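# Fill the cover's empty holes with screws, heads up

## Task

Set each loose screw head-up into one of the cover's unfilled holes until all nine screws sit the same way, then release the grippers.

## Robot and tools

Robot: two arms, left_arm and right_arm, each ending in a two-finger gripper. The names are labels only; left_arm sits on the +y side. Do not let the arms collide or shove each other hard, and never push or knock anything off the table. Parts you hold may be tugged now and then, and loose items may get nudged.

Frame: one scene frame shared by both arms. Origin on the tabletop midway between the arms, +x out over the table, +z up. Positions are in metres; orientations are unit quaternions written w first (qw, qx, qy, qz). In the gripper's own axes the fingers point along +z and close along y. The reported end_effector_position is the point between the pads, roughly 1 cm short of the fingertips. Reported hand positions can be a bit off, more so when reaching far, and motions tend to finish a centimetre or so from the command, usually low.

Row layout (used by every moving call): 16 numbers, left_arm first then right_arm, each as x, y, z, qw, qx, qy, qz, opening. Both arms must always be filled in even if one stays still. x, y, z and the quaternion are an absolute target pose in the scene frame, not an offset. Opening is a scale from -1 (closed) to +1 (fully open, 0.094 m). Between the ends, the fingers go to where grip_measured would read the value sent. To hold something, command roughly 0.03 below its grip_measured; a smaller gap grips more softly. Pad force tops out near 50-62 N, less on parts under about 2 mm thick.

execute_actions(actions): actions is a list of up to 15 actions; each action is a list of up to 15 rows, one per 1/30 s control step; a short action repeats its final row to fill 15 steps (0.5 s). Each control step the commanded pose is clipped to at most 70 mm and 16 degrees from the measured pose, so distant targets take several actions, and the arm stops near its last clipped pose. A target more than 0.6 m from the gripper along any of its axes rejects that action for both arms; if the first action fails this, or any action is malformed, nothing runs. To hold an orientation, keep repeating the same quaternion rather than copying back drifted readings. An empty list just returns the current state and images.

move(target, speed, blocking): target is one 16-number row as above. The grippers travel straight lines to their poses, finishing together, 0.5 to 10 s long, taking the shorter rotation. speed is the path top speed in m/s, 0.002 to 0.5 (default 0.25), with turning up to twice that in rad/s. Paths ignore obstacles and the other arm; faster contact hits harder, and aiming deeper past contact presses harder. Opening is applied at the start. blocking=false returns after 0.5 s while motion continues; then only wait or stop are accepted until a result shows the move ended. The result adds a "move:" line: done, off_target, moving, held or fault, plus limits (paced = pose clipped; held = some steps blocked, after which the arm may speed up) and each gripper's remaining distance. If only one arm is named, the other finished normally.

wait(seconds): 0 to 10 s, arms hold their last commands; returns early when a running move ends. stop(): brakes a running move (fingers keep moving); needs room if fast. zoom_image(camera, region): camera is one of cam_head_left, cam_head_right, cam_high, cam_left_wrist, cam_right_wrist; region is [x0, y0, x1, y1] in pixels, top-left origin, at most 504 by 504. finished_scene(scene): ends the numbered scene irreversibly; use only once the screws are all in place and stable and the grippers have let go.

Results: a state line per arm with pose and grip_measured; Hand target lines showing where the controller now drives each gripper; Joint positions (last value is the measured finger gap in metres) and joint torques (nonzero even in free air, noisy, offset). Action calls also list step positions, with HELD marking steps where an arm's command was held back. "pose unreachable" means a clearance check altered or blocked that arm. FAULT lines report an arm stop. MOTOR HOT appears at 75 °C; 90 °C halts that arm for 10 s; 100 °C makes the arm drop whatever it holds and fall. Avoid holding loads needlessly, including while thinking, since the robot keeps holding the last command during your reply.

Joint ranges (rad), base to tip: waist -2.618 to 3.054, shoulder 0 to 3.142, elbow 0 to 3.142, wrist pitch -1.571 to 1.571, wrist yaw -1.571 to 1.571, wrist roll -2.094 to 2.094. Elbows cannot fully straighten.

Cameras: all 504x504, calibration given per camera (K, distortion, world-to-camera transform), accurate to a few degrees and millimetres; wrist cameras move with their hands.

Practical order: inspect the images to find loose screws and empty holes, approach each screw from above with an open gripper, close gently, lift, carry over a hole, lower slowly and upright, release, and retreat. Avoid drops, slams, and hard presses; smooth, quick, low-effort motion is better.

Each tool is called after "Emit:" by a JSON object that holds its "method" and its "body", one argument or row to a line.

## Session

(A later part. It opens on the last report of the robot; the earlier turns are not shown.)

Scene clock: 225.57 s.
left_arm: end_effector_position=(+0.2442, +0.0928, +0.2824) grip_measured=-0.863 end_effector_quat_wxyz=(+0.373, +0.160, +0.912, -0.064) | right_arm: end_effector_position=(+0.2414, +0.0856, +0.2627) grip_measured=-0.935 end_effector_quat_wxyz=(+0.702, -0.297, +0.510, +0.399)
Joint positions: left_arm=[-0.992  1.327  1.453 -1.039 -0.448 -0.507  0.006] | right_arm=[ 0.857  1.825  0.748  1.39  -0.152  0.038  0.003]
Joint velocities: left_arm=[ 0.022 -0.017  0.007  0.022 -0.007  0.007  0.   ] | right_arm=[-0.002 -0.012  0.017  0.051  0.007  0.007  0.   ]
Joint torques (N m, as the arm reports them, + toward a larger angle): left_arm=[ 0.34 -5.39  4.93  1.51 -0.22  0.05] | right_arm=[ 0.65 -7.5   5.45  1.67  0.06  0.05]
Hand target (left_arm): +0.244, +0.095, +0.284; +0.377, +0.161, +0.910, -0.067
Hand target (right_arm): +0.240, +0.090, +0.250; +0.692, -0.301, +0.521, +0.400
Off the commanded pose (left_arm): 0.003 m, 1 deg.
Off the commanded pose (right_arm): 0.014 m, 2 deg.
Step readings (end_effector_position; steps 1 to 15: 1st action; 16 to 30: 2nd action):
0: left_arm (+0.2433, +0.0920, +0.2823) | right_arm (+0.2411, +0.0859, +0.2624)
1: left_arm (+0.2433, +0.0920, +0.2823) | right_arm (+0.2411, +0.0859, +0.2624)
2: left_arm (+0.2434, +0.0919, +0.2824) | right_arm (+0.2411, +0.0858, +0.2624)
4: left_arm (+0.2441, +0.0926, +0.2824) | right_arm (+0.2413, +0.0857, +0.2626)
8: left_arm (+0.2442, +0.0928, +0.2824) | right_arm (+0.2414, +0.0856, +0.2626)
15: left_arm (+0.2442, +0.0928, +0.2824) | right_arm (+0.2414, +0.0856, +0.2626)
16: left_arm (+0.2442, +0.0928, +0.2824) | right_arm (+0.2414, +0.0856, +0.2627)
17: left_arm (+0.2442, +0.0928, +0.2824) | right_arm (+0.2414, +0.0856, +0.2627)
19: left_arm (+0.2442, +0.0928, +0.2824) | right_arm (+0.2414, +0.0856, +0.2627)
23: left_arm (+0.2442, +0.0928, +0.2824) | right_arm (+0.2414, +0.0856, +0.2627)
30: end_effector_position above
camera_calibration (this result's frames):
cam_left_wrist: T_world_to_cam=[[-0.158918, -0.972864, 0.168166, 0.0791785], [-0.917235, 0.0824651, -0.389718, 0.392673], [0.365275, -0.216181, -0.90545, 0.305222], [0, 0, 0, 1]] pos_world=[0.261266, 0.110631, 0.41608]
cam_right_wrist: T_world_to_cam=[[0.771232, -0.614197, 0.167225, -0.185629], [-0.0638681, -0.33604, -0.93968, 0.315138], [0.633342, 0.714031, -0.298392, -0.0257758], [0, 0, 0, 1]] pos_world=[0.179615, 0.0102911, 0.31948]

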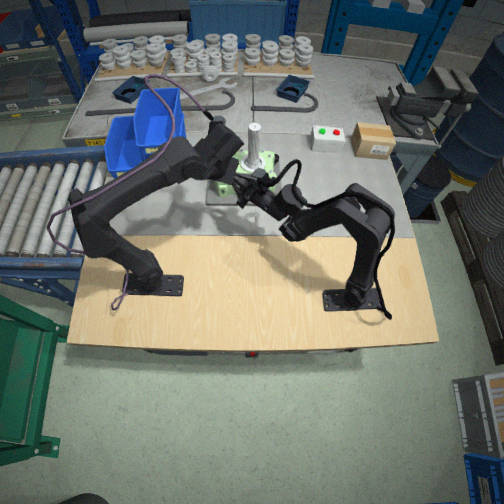

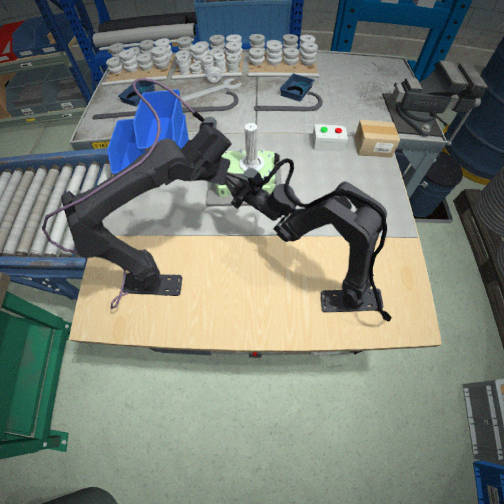

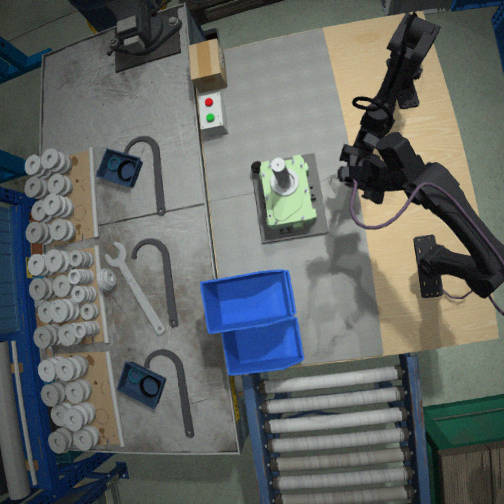

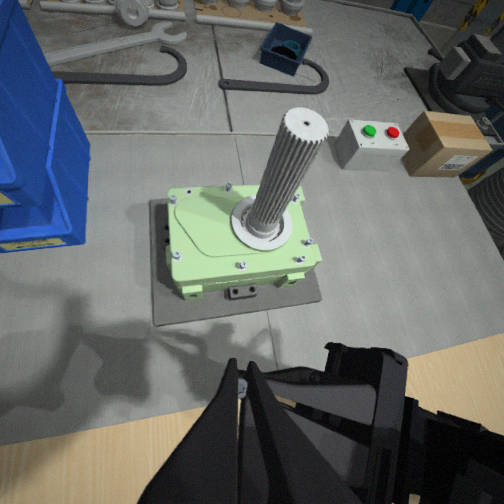

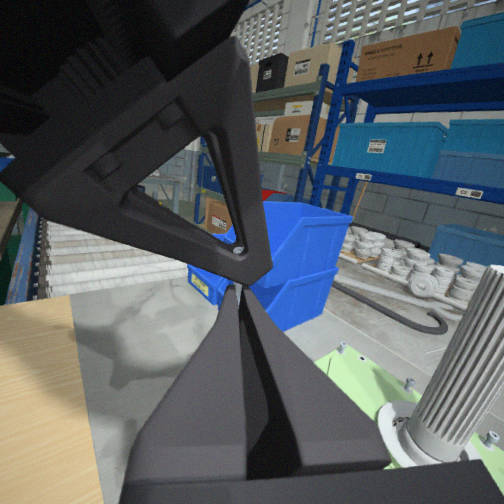

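Emit:
{"method": "execute_actions", "body": {
  "actions": [
    [[0.244,0.095,0.284,0.377,0.161,0.910,-0.067,-1,0.24,0.09,0.25,0.692,-0.301,0.521,0.4,-0.6]]
  ]
}}

Emit:
{"method": "move", "body": {
  "target": [0.244,0.095,0.284,0.377,0.161,0.910,-0.067,-1,0.17,-0.04,0.24,0.612,-0.354,0.612,0.354,-0.6],
  "speed": 0.08
}}

Emit:
{"method": "move", "body": {
  "target": [0.40,0.16,0.24,0.377,0.161,0.910,-0.067,-1,0.30,-0.16,0.22,0.5,-0.5,0.5,0.5,-0.6],
  "speed": 0.12
}}

Emit:
{"method": "move", "body": {
  "target": [0.481,0.106,0.175,0.377,0.161,0.910,-0.067,-1,0.48,-0.10,0.19,0.5,-0.5,0.5,0.5,-0.6],
  "speed": 0.08
}}

Emit:
{"method": "zoom_image", "body": {
  "camera": "cam_right_wrist",
  "region": [100,120,260,280]
}}

Scene clock: 231.13 s.
left_arm: end_effector_position=(+0.2443, +0.0927, +0.2825) grip_measured=-0.863 end_effector_quat_wxyz=(+0.373, +0.160, +0.912, -0.064) | right_arm: end_effector_position=(+0.2414, +0.0855, +0.2628) grip_measured=-0.602 end_effector_quat_wxyz=(+0.702, -0.297, +0.509, +0.399)
Joint positions: left_arm=[-0.992  1.327  1.453 -1.039 -0.448 -0.507  0.006] | right_arm=[ 0.857  1.825  0.748  1.39  -0.152  0.038  0.019]
Joint velocities: left_arm=[-0.002 -0.012 -0.007  0.022  0.022 -0.051 -0.001] | right_arm=[ 0.007 -0.022 -0.007  0.022  0.007  0.007 -0.001]
Joint torques (N m, as the arm reports them, + toward a larger angle): left_arm=[ 0.34 -5.42  4.92  1.51 -0.22  0.05] | right_arm=[ 0.65 -7.47  5.4   1.67  0.07  0.05]
Hand target (left_arm): +0.244, +0.095, +0.284; +0.377, +0.161, +0.910, -0.067
Hand target (right_arm): +0.240, +0.090, +0.250; +0.692, -0.301, +0.521, +0.400
Off the commanded pose (left_arm): 0.003 m, 1 deg.
Off the commanded pose (right_arm): 0.014 m, 2 deg.
Step readings (end_effector_position):
0: left_arm (+0.2442, +0.0928, +0.2824) | right_arm (+0.2414, +0.0856, +0.2627)
1: left_arm (+0.2442, +0.0928, +0.2824) | right_arm (+0.2414, +0.0856, +0.2627)
2: left_arm (+0.2442, +0.0928, +0.2824) | right_arm (+0.2414, +0.0856, +0.2627)
4: left_arm (+0.2443, +0.0927, +0.2825) | right_arm (+0.2414, +0.0855, +0.2628)
8: left_arm (+0.2443, +0.0927, +0.2825) | right_arm (+0.2414, +0.0855, +0.2628)
15: end_effector_position above
camera_calibration (this result's frames):
cam_left_wrist: T_world_to_cam=[[-0.158952, -0.97281, 0.168448, 0.0790414], [-0.917156, 0.0823391, -0.389931, 0.392785], [0.365459, -0.216474, -0.905306, 0.305186], [0, 0, 0, 1]] pos_world=[0.261276, 0.110615, 0.416131]
cam_right_wrist: T_world_to_cam=[[0.771191, -0.614246, 0.16723, -0.185631], [-0.063641, -0.335763, -0.939794, 0.315165], [0.633414, 0.714119, -0.298029, -0.0258421], [0, 0, 0, 1]] pos_world=[0.179583, 0.010252, 0.319532]

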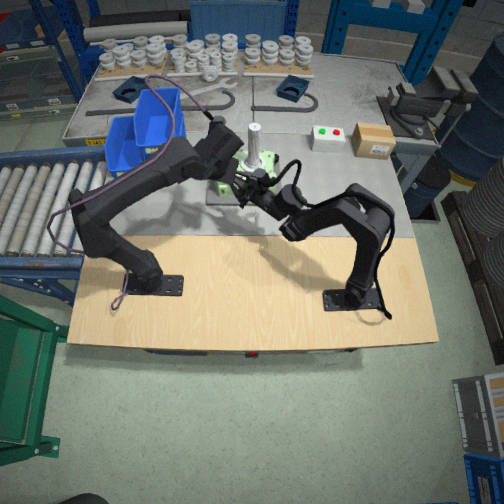

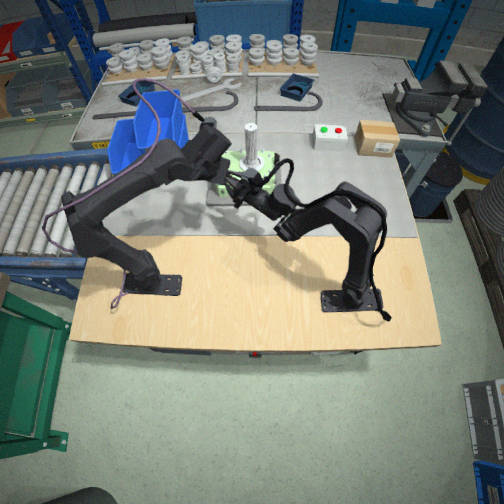

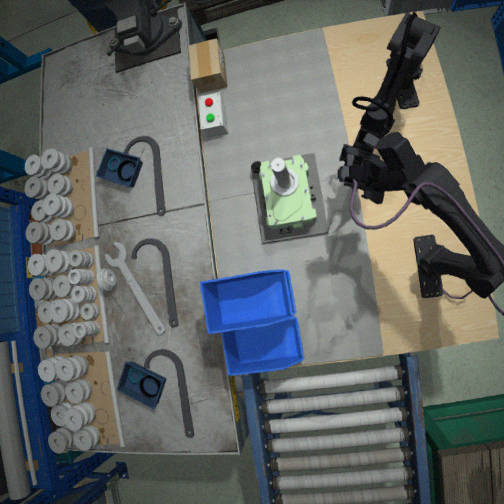

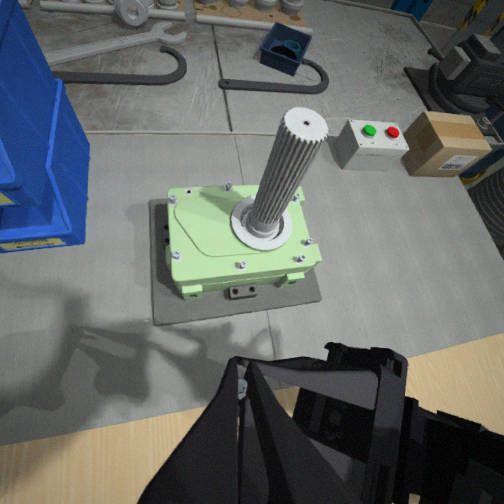

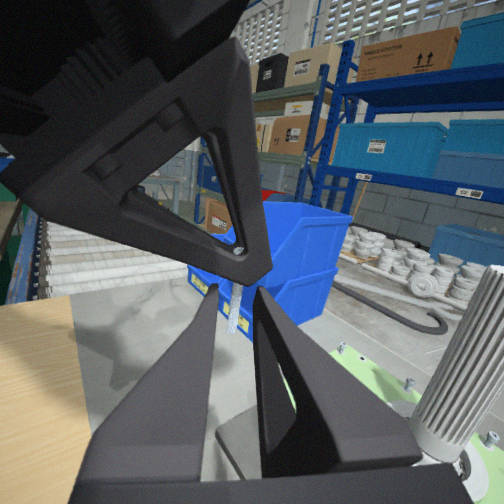

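Scene clock: 233.77 s.
left_arm: end_effector_position=(+0.2443, +0.0927, +0.2825) grip_measured=-0.863 end_effector_quat_wxyz=(+0.373, +0.160, +0.912, -0.064) | right_arm: end_effector_position=(+0.1710, -0.0344, +0.2407) grip_measured=-0.602 end_effector_quat_wxyz=(+0.612, -0.353, +0.611, +0.358)
Joint positions: left_arm=[-0.992  1.327  1.453 -1.039 -0.448 -0.507  0.006] | right_arm=[ 0.721  0.997  0.346  0.657 -0.303  0.007  0.019]
Joint velocities: left_arm=[ 0.012 -0.002  0.002  0.066  0.037  0.007 -0.   ] | right_arm=[-0.007 -0.002 -0.022  0.007 -0.007 -0.022 -0.   ]
Joint torques (N m, as the arm reports them, + toward a larger angle): left_arm=[ 0.35 -5.41  4.91  1.51 -0.22  0.05] | right_arm=[-0.57 -4.3   6.62  1.67 -0.08 -0.06]
Hand target (left_arm): +0.244, +0.095, +0.284; +0.377, +0.161, +0.910, -0.067
Hand target (right_arm): +0.169, -0.039, +0.240; +0.612, -0.353, +0.612, +0.355
Off the commanded pose (left_arm): 0.003 m, 1 deg.
Off the commanded pose (right_arm): 0.006 m, 0 deg.
move: done
camera_calibration (this result's frames):
cam_left_wrist: T_world_to_cam=[[-0.158952, -0.97281, 0.168448, 0.0790414], [-0.917156, 0.0823391, -0.389931, 0.392785], [0.365459, -0.216474, -0.905306, 0.305186], [0, 0, 0, 1]] pos_world=[0.261276, 0.110615, 0.416131]
cam_right_wrist: T_world_to_cam=[[0.806856, -0.560575, 0.186384, -0.210127], [-0.205033, -0.561628, -0.801583, 0.232743], [0.554026, 0.608547, -0.56809, 0.172768], [0, 0, 0, 1]] pos_world=[0.121544, -0.0922145, 0.323875]

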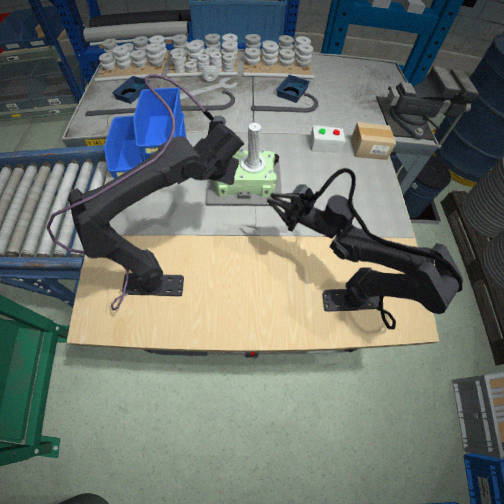

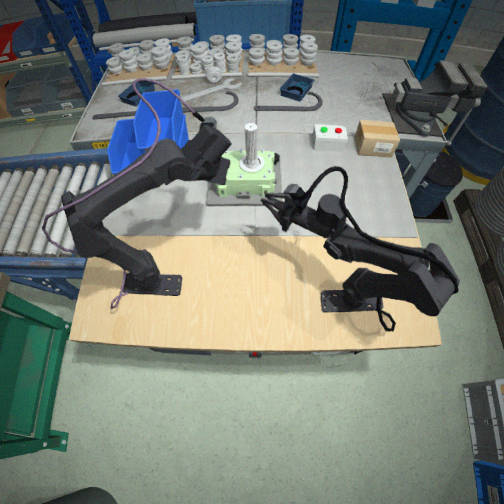

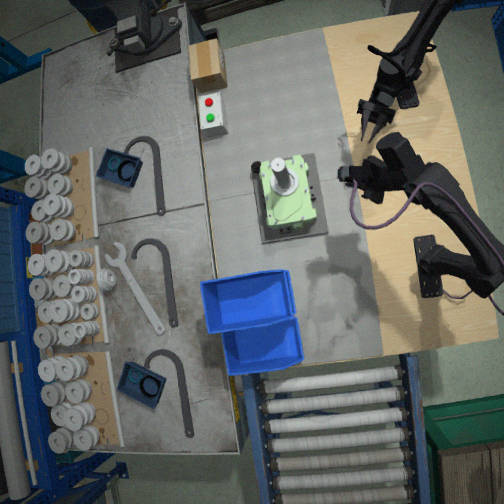

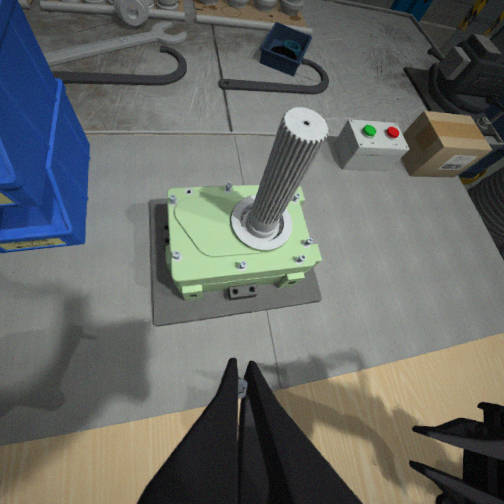

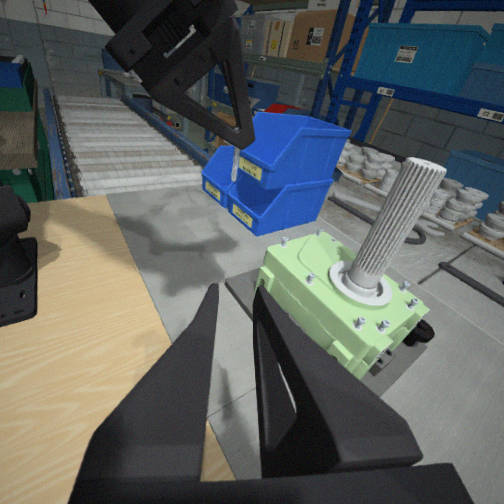

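Scene clock: 236.37 s.
left_arm: end_effector_position=(+0.3916, +0.1608, +0.2284) grip_measured=-0.863 end_effector_quat_wxyz=(+0.361, +0.159, +0.917, -0.060) | right_arm: end_effector_position=(+0.2936, -0.1588, +0.2207) grip_measured=-0.601 end_effector_quat_wxyz=(+0.520, -0.481, +0.518, +0.479)
Joint positions: left_arm=[-0.433  1.524  1.397 -0.697 -0.078 -0.078  0.006] | right_arm=[-0.108  1.727  0.809  0.914 -1.572 -0.008  0.019]
Joint velocities: left_arm=[ 0.007 -0.007 -0.007  0.007 -0.037 -0.051 -0.   ] | right_arm=[ 0.017  0.027  0.002  0.051 -0.007  0.007  0.001]
Joint torques (N m, as the arm reports them, + toward a larger angle): left_arm=[ 0.79 -6.02  8.35  1.71  0.02  0.1 ] | right_arm=[-0.41 -6.54  7.68  1.18 -0.05 -0.02]
Hand target (left_arm): +0.399, +0.159, +0.240; +0.376, +0.161, +0.910, -0.065
Hand target (right_arm): +0.298, -0.161, +0.220; +0.519, -0.481, +0.518, +0.480
Off the commanded pose (left_arm): 0.014 m, 2 deg.
Off the commanded pose (right_arm): 0.007 m, 4 deg.
joint sent to its limit (right arm) — the command would take joint 5 (wrist yaw) past its lower limit, so that joint was sent only as far as its limit.
move: off_target (left_arm, right_arm)
camera_calibration (this result's frames):
cam_left_wrist: T_world_to_cam=[[-0.148856, -0.975665, 0.160995, 0.17596], [-0.92718, 0.08111, -0.365729, 0.49982], [0.343771, -0.203712, -0.916691, 0.226223], [0, 0, 0, 1]] pos_world=[0.411847, 0.177222, 0.361847]
cam_right_wrist: T_world_to_cam=[[0.967121, -0.162273, 0.195816, -0.360998], [0.06089, -0.599827, -0.797809, 0.0870214], [0.246919, 0.783502, -0.570225, 0.287657], [0, 0, 0, 1]] pos_world=[0.272803, -0.231763, 0.304145]

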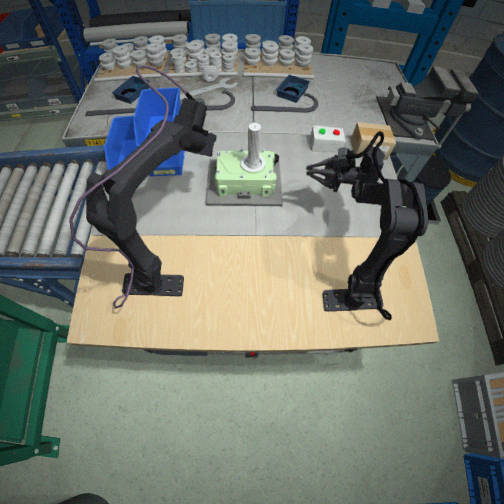

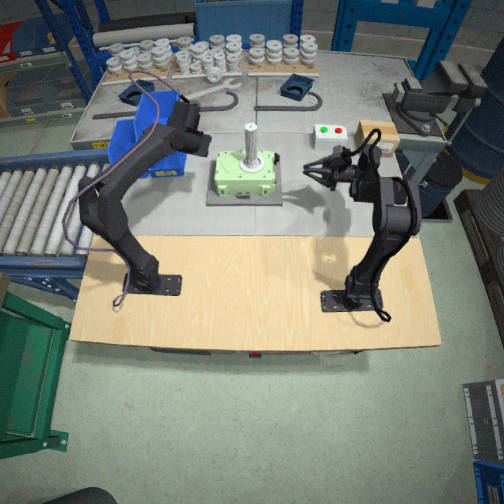

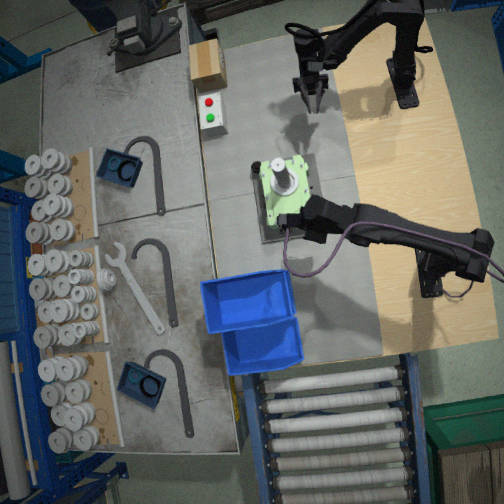

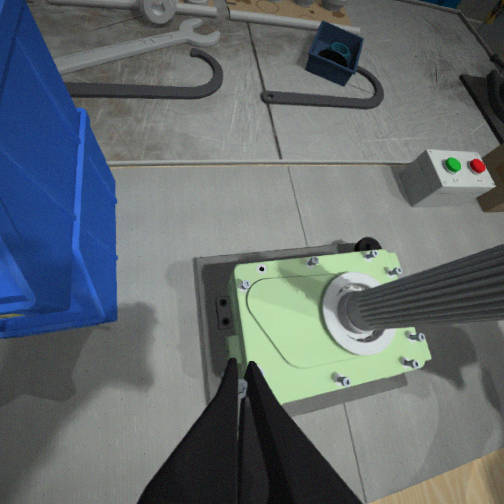

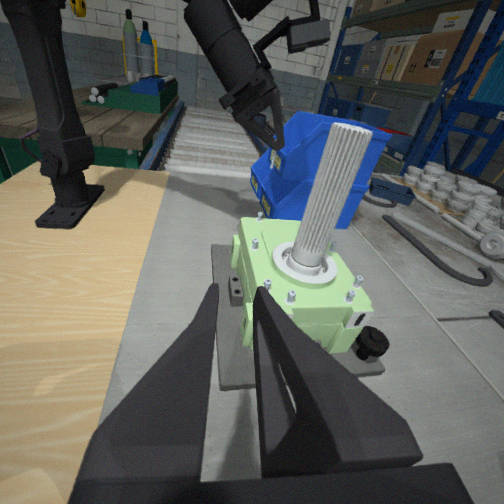

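Scene clock: 239.33 s.
left_arm: end_effector_position=(+0.4749, +0.1131, +0.1658) grip_measured=-0.863 end_effector_quat_wxyz=(+0.362, +0.164, +0.915, -0.063) | right_arm: end_effector_position=(+0.4784, -0.1062, +0.1942) grip_measured=-0.601 end_effector_quat_wxyz=(+0.508, -0.501, +0.495, +0.496)
Joint positions: left_arm=[-0.445  1.887  1.558 -0.493 -0.078 -0.078  0.006] | right_arm=[ 0.021  2.458  1.803  0.788 -1.515  0.115  0.019]
Joint velocities: left_arm=[-0.007  0.002 -0.012 -0.007  0.051  0.007  0.   ] | right_arm=[-0.007 -0.002  0.002 -0.066  0.037  0.037  0.002]
Joint torques (N m, as the arm reports them, + toward a larger angle): left_arm=[-0.88 -8.91  8.39  1.72 -0.15 -0.1 ] | right_arm=[  0.57 -14.79   8.47   1.02   0.08  -0.04]
Hand target (left_arm): +0.480, +0.106, +0.176; +0.377, +0.161, +0.910, -0.067
Hand target (right_arm): +0.480, -0.102, +0.190; +0.501, -0.499, +0.498, +0.502
Off the commanded pose (left_arm): 0.013 m, 2 deg.
Off the commanded pose (right_arm): 0.008 m, 1 deg.
move: off_target (left_arm)
camera_calibration (this result's frames):
cam_left_wrist: T_world_to_cam=[[-0.161107, -0.973449, 0.16261, 0.157271], [-0.924949, 0.0914529, -0.368924, 0.556295], [0.344258, -0.209843, -0.915124, 0.13063], [0, 0, 0, 1]] pos_world=[0.494912, 0.129632, 0.2992]
cam_right_wrist: T_world_to_cam=[[0.973516, -0.093227, 0.208748, -0.524174], [0.115353, -0.588027, -0.800573, 0.0618954], [0.197385, 0.80345, -0.5617, 0.209805], [0, 0, 0, 1]] pos_world=[0.461739, -0.181039, 0.27682]

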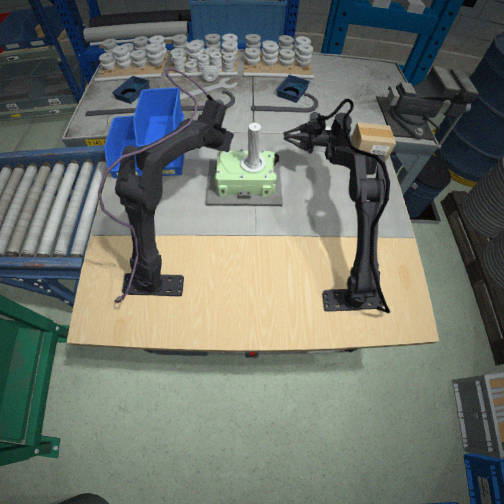

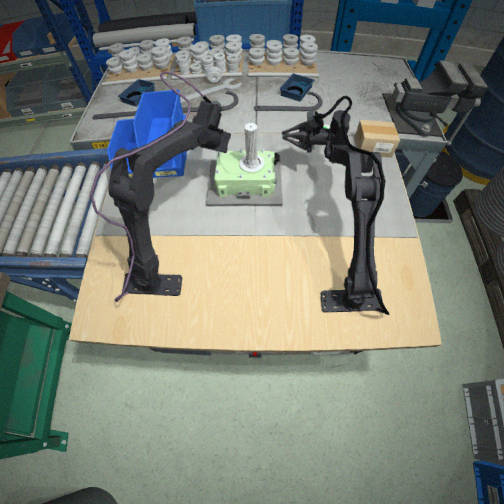

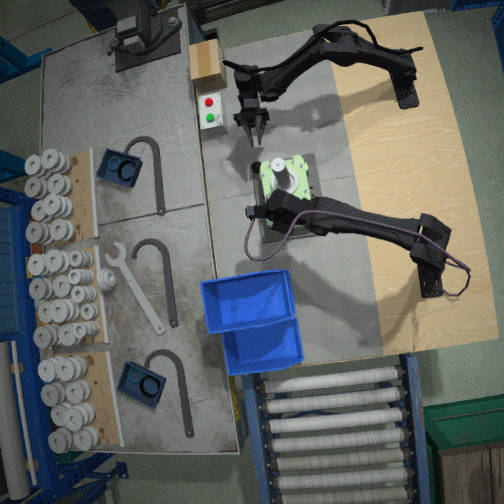

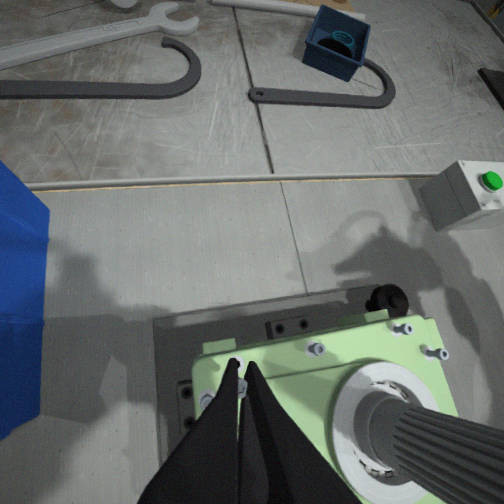

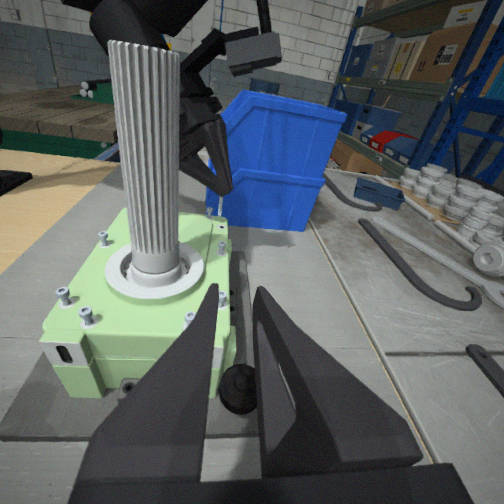

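Region (100, 120, 260, 280) of cam_right_wrist's 504x504 image, scaled by 3.150, with more detail than that image has.

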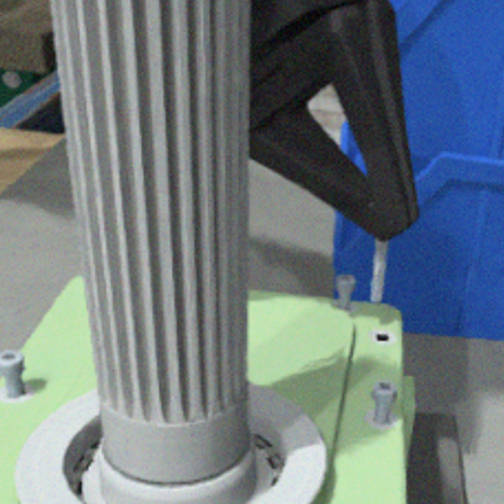

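Emit:
{"method": "move", "body": {
  "target": [0.483,0.104,0.160,0.377,0.161,0.910,-0.067,-1,0.48,-0.10,0.19,0.5,-0.5,0.5,0.5,-0.6],
  "speed": 0.01
}}

Emit:
{"method": "zoom_image", "body": {
  "camera": "cam_right_wrist",
  "region": [180,170,260,250]
}}

Scene clock: 241.30 s.
left_arm: end_effector_position=(+0.4843, +0.1084, +0.1670) grip_measured=-0.863 end_effector_quat_wxyz=(+0.379, +0.162, +0.908, -0.068) | right_arm: end_effector_position=(+0.4787, -0.1062, +0.1912) grip_measured=-0.601 end_effector_quat_wxyz=(+0.505, -0.499, +0.498, +0.498)
Joint positions: left_arm=[-0.445  1.903  1.558 -0.438 -0.078 -0.079  0.006] | right_arm=[ 0.021  2.458  1.803  0.752 -1.515  0.088  0.019]
Joint velocities: left_arm=[ 0.002 -0.007  0.002  0.007 -0.007 -0.022  0.   ] | right_arm=[-0.002  0.012 -0.002 -0.037  0.037 -0.081  0.001]
Joint torques (N m, as the arm reports them, + toward a larger angle): left_arm=[-1.04 -8.93  5.48  1.74 -0.16 -0.1 ] | right_arm=[  0.79 -15.38   8.32   1.01   0.09  -0.09]
Hand target (left_arm): +0.483, +0.104, +0.160; +0.377, +0.161, +0.910, -0.067
Hand target (right_arm): +0.480, -0.100, +0.190; +0.501, -0.499, +0.499, +0.501
Off the commanded pose (left_arm): 0.008 m, 0 deg.
Off the commanded pose (right_arm): 0.006 m, 1 deg.
move: done
camera_calibration (this result's frames):
cam_left_wrist: T_world_to_cam=[[-0.166626, -0.970552, 0.173966, 0.154471], [-0.911722, 0.0844645, -0.402031, 0.565759], [0.375498, -0.225597, -0.898948, 0.111455], [0, 0, 0, 1]] pos_world=[0.499702, 0.12728, 0.300772]
cam_right_wrist: T_world_to_cam=[[0.975362, -0.0929946, 0.200052, -0.523078], [0.107956, -0.589622, -0.800432, 0.0628723], [0.192391, 0.802308, -0.565056, 0.210997], [0, 0, 0, 1]] pos_world=[0.462809, -0.180857, 0.274193]

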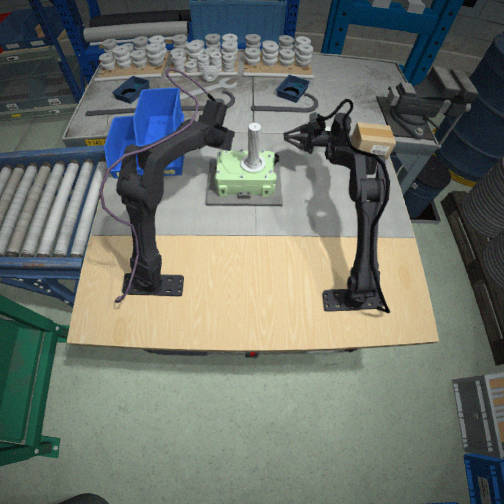

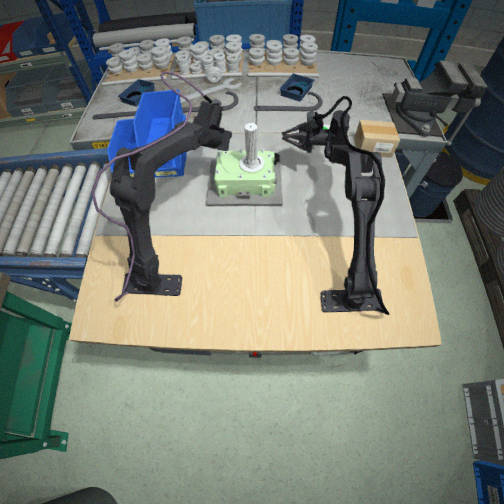

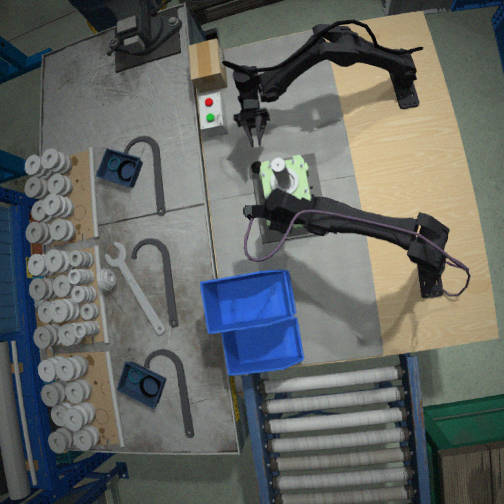

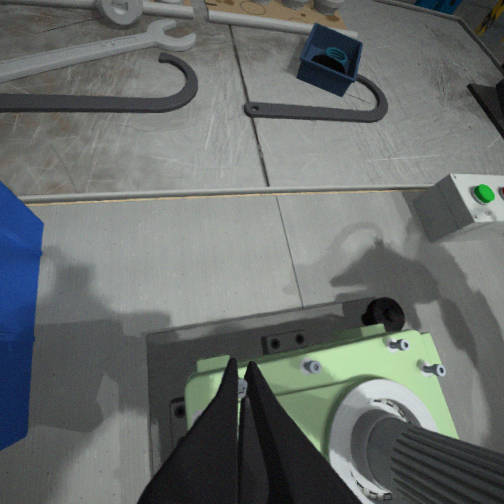

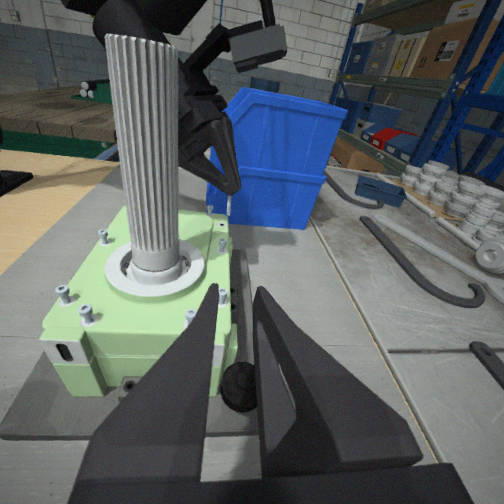

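Region (180, 170, 260, 250) of cam_right_wrist's 504x504 image, scaled by 6.300, with more detail than that image has.

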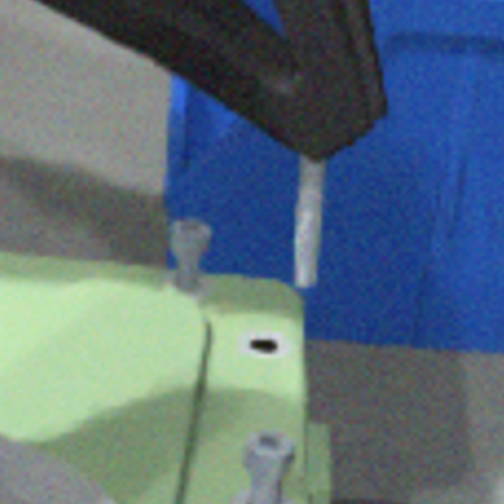

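Emit:
{"method": "execute_actions", "body": {
  "actions": [
    [[0.475,0.106,0.153,0.377,0.161,0.910,-0.067,-1,0.48,-0.10,0.19,0.5,-0.5,0.5,0.5,-0.6]],
    [[0.475,0.106,0.153,0.377,0.161,0.910,-0.067,-1,0.48,-0.10,0.19,0.5,-0.5,0.5,0.5,-0.6]]
  ]
}}

Emit:
{"method": "zoom_image", "body": {
  "camera": "cam_right_wrist",
  "region": [180,170,260,250]
}}

Scene clock: 242.50 s.
left_arm: end_effector_position=(+0.4795, +0.1079, +0.1534) grip_measured=-0.863 end_effector_quat_wxyz=(+0.376, +0.163, +0.910, -0.068) | right_arm: end_effector_position=(+0.4789, -0.1062, +0.1892) grip_measured=-0.601 end_effector_quat_wxyz=(+0.504, -0.499, +0.499, +0.498)
Joint positions: left_arm=[-0.451  1.898  1.502 -0.393 -0.079 -0.082  0.006] | right_arm=[ 0.021  2.458  1.803  0.726 -1.515  0.067  0.019]
Joint velocities: left_arm=[ 0.002  0.022  0.012 -0.081 -0.007 -0.081  0.001] | right_arm=[ 0.007 -0.002 -0.002  0.022 -0.066 -0.007 -0.001]
Joint torques (N m, as the arm reports them, + toward a larger angle): left_arm=[ -0.94 -10.43   4.97   1.68  -0.19  -0.11] | right_arm=[  0.76 -15.61   8.36   1.01   0.07  -0.05]
Hand target (left_arm): +0.475, +0.106, +0.153; +0.377, +0.161, +0.910, -0.067
Hand target (right_arm): +0.480, -0.100, +0.190; +0.501, -0.499, +0.499, +0.501
Off the commanded pose (left_arm): 0.005 m, 0 deg.
Off the commanded pose (right_arm): 0.006 m, 0 deg.
Step readings (end_effector_position; steps 1 to 15: 1st action; 16 to 30: 2nd action):
0: left_arm (+0.4845, +0.1083, +0.1673) | right_arm (+0.4787, -0.1062, +0.1909)
1: left_arm (+0.4845, +0.1083, +0.1657) | right_arm (+0.4787, -0.1062, +0.1909)
2: left_arm (+0.4837, +0.1087, +0.1637) | right_arm (+0.4787, -0.1062, +0.1908)
4: left_arm (+0.4801, +0.1099, +0.1554) | right_arm (+0.4788, -0.1062, +0.1906)
8: left_arm (+0.4793, +0.1081, +0.1532) | right_arm (+0.4788, -0.1062, +0.1903)
15: left_arm (+0.4795, +0.1079, +0.1534) | right_arm (+0.4788, -0.1062, +0.1899)
16: left_arm (+0.4795, +0.1079, +0.1534) | right_arm (+0.4788, -0.1062, +0.1898)
17: left_arm (+0.4795, +0.1079, +0.1534) | right_arm (+0.4788, -0.1062, +0.1897)
19: left_arm (+0.4795, +0.1079, +0.1534) | right_arm (+0.4788, -0.1062, +0.1897)
23: left_arm (+0.4795, +0.1079, +0.1534) | right_arm (+0.4788, -0.1062, +0.1895)
30: end_effector_position above
camera_calibration (this result's frames):
cam_left_wrist: T_world_to_cam=[[-0.167862, -0.970434, 0.173438, 0.156185], [-0.913985, 0.0872791, -0.39625, 0.555859], [0.369397, -0.225035, -0.901613, 0.1041], [0, 0, 0, 1]] pos_world=[0.49581, 0.126479, 0.287029]
cam_right_wrist: T_world_to_cam=[[0.976178, -0.0928184, 0.196114, -0.522461], [0.104565, -0.590728, -0.800067, 0.0626842], [0.190111, 0.801514, -0.56695, 0.211186], [0, 0, 0, 1]] pos_world=[0.463311, -0.180734, 0.272346]

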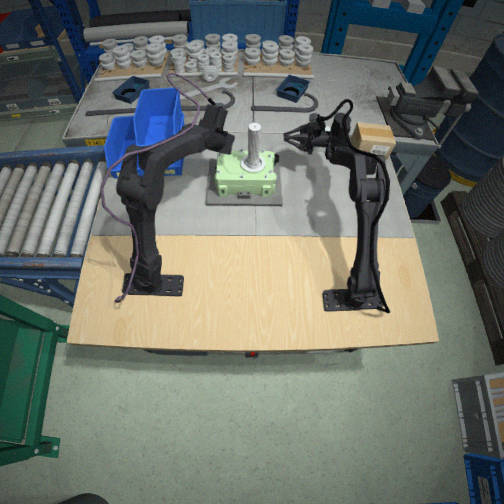

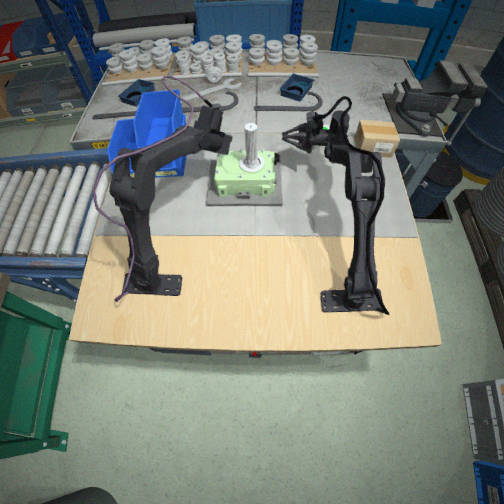

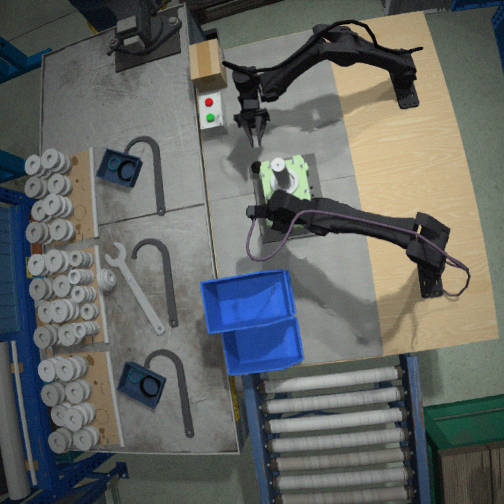

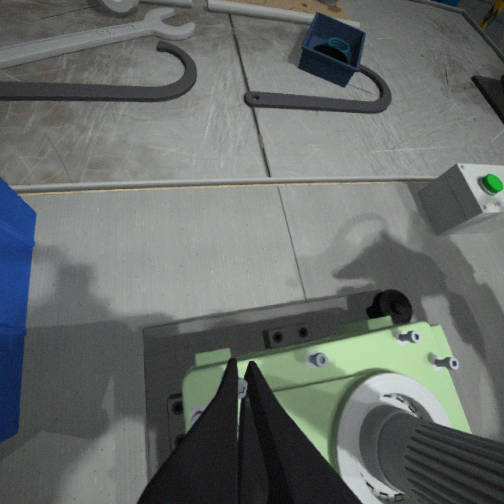

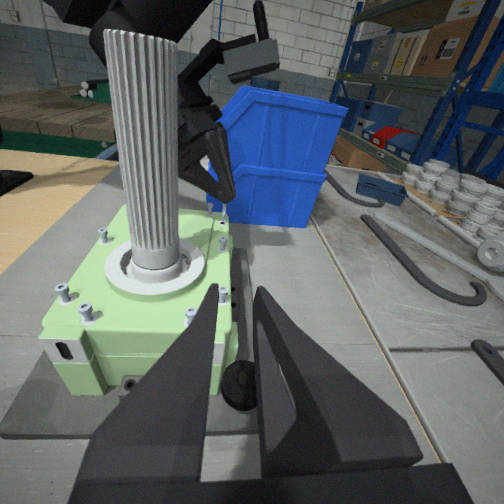

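Region (180, 170, 260, 250) of cam_right_wrist's 504x504 image, scaled by 6.300, with more detail than that image has.

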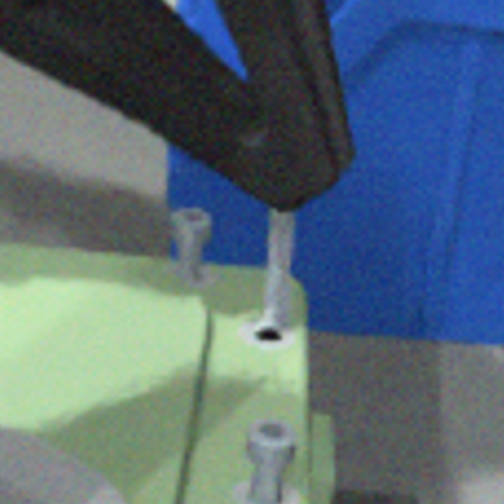

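Need −y ~3mm, −x ~1.5mm (pure waist rotation).

Emit:
{"method": "execute_actions", "body": {
  "actions": [
    [[0.4735,0.102,0.152,0.377,0.161,0.910,-0.067,-1,0.48,-0.10,0.19,0.5,-0.5,0.5,0.5,-0.6]],
    [[0.4735,0.102,0.148,0.377,0.161,0.910,-0.067,-1,0.48,-0.10,0.19,0.5,-0.5,0.5,0.5,-0.6]]
  ]
}}

Emit:
{"method": "zoom_image", "body": {
  "camera": "cam_right_wrist",
  "region": [180,170,260,250]
}}

Scene clock: 243.60 s.
left_arm: end_effector_position=(+0.4791, +0.1030, +0.1531) grip_measured=-0.863 end_effector_quat_wxyz=(+0.382, +0.162, +0.907, -0.070) | right_arm: end_effector_position=(+0.4789, -0.1062, +0.1886) grip_measured=-0.601 end_effector_quat_wxyz=(+0.503, -0.498, +0.500, +0.499)
Joint positions: left_arm=[-0.462  1.898  1.492 -0.371 -0.086 -0.089  0.006] | right_arm=[ 0.021  2.458  1.803  0.719 -1.515  0.06   0.019]
Joint velocities: left_arm=[ 0.022  0.002 -0.007  0.007 -0.022 -0.037 -0.   ] | right_arm=[ 0.007 -0.007 -0.012 -0.081  0.007 -0.066 -0.   ]
Joint torques (N m, as the arm reports them, + toward a larger angle): left_arm=[ -0.91 -10.02   4.74   1.65  -0.2   -0.1 ] | right_arm=[  0.75 -15.69   8.4    0.99   0.07  -0.04]
Hand target (left_arm): +0.474, +0.102, +0.148; +0.377, +0.161, +0.910, -0.067
Hand target (right_arm): +0.480, -0.100, +0.190; +0.501, -0.499, +0.499, +0.501
Off the commanded pose (left_arm): 0.008 m, 1 deg.
Off the commanded pose (right_arm): 0.006 m, 0 deg.
Step readings (end_effector_position; steps 1 to 15: 1st action; 16 to 30: 2nd action):
0: left_arm (+0.4795, +0.1079, +0.1534) | right_arm (+0.4789, -0.1062, +0.1892)
1: left_arm (+0.4794, +0.1077, +0.1534) | right_arm (+0.4789, -0.1062, +0.1891)
2: left_arm (+0.4793, +0.1075, +0.1534) | right_arm (+0.4789, -0.1062, +0.1891)
4: left_arm (+0.4784, +0.1057, +0.1534) | right_arm (+0.4789, -0.1062, +0.1890)
8: left_arm (+0.4774, +0.1035, +0.1534) | right_arm (+0.4789, -0.1062, +0.1889)
15: left_arm (+0.4775, +0.1035, +0.1535) | right_arm (+0.4789, -0.1062, +0.1888)
16: left_arm (+0.4774, +0.1035, +0.1530) | right_arm (+0.4789, -0.1062, +0.1888)
17: left_arm (+0.4778, +0.1034, +0.1529) | right_arm (+0.4789, -0.1062, +0.1888)
19: left_arm (+0.4786, +0.1032, +0.1531) | right_arm (+0.4789, -0.1062, +0.1887)
23: left_arm (+0.4789, +0.1030, +0.1531) | right_arm (+0.4789, -0.1062, +0.1887)
30: end_effector_position above
camera_calibration (this result's frames):
cam_left_wrist: T_world_to_cam=[[-0.170388, -0.969267, 0.177454, 0.151869], [-0.9094, 0.0853367, -0.407075, 0.555432], [0.37942, -0.230737, -0.895991, 0.0978648], [0, 0, 0, 1]] pos_world=[0.493855, 0.122384, 0.286839]
cam_right_wrist: T_world_to_cam=[[0.976398, -0.0927607, 0.195045, -0.522277], [0.103642, -0.591063, -0.799939, 0.0625742], [0.189487, 0.801274, -0.567499, 0.211208], [0, 0, 0, 1]] pos_world=[0.463444, -0.180697, 0.271783]

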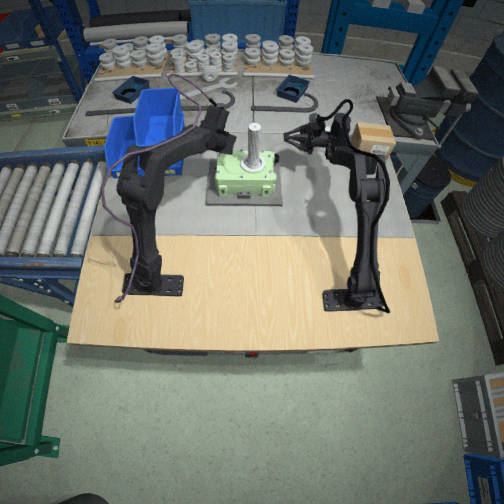

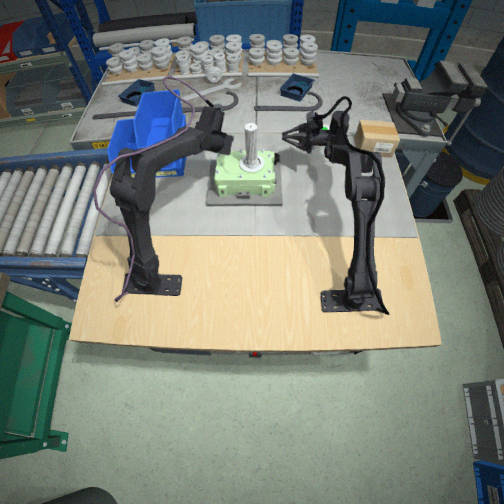

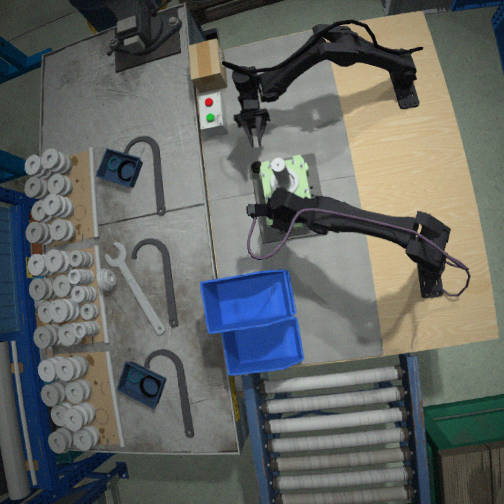

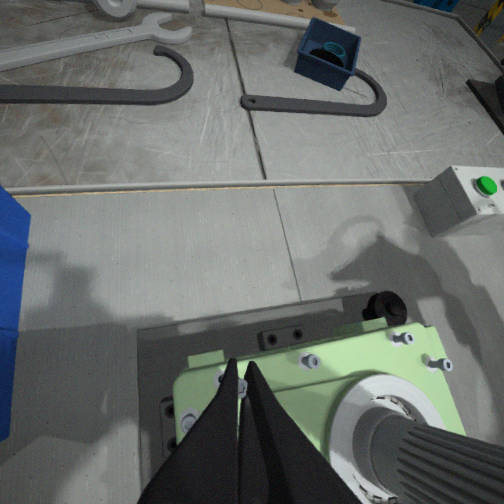

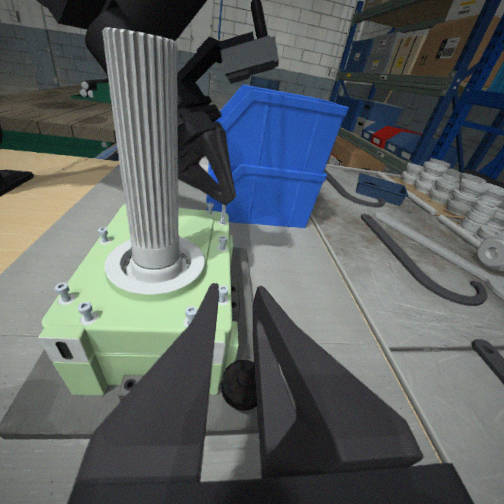

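Region (180, 170, 260, 250) of cam_right_wrist's 504x504 image, scaled by 6.300, with more detail than that image has.

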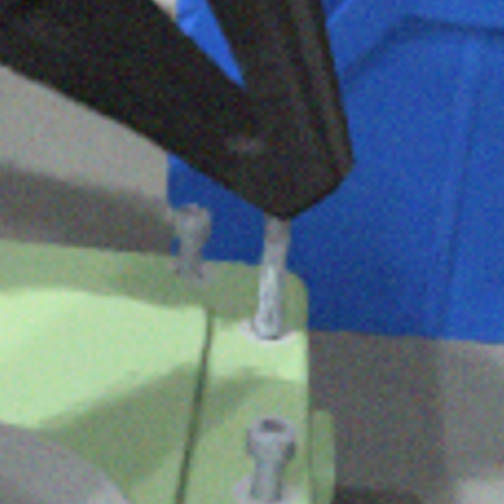

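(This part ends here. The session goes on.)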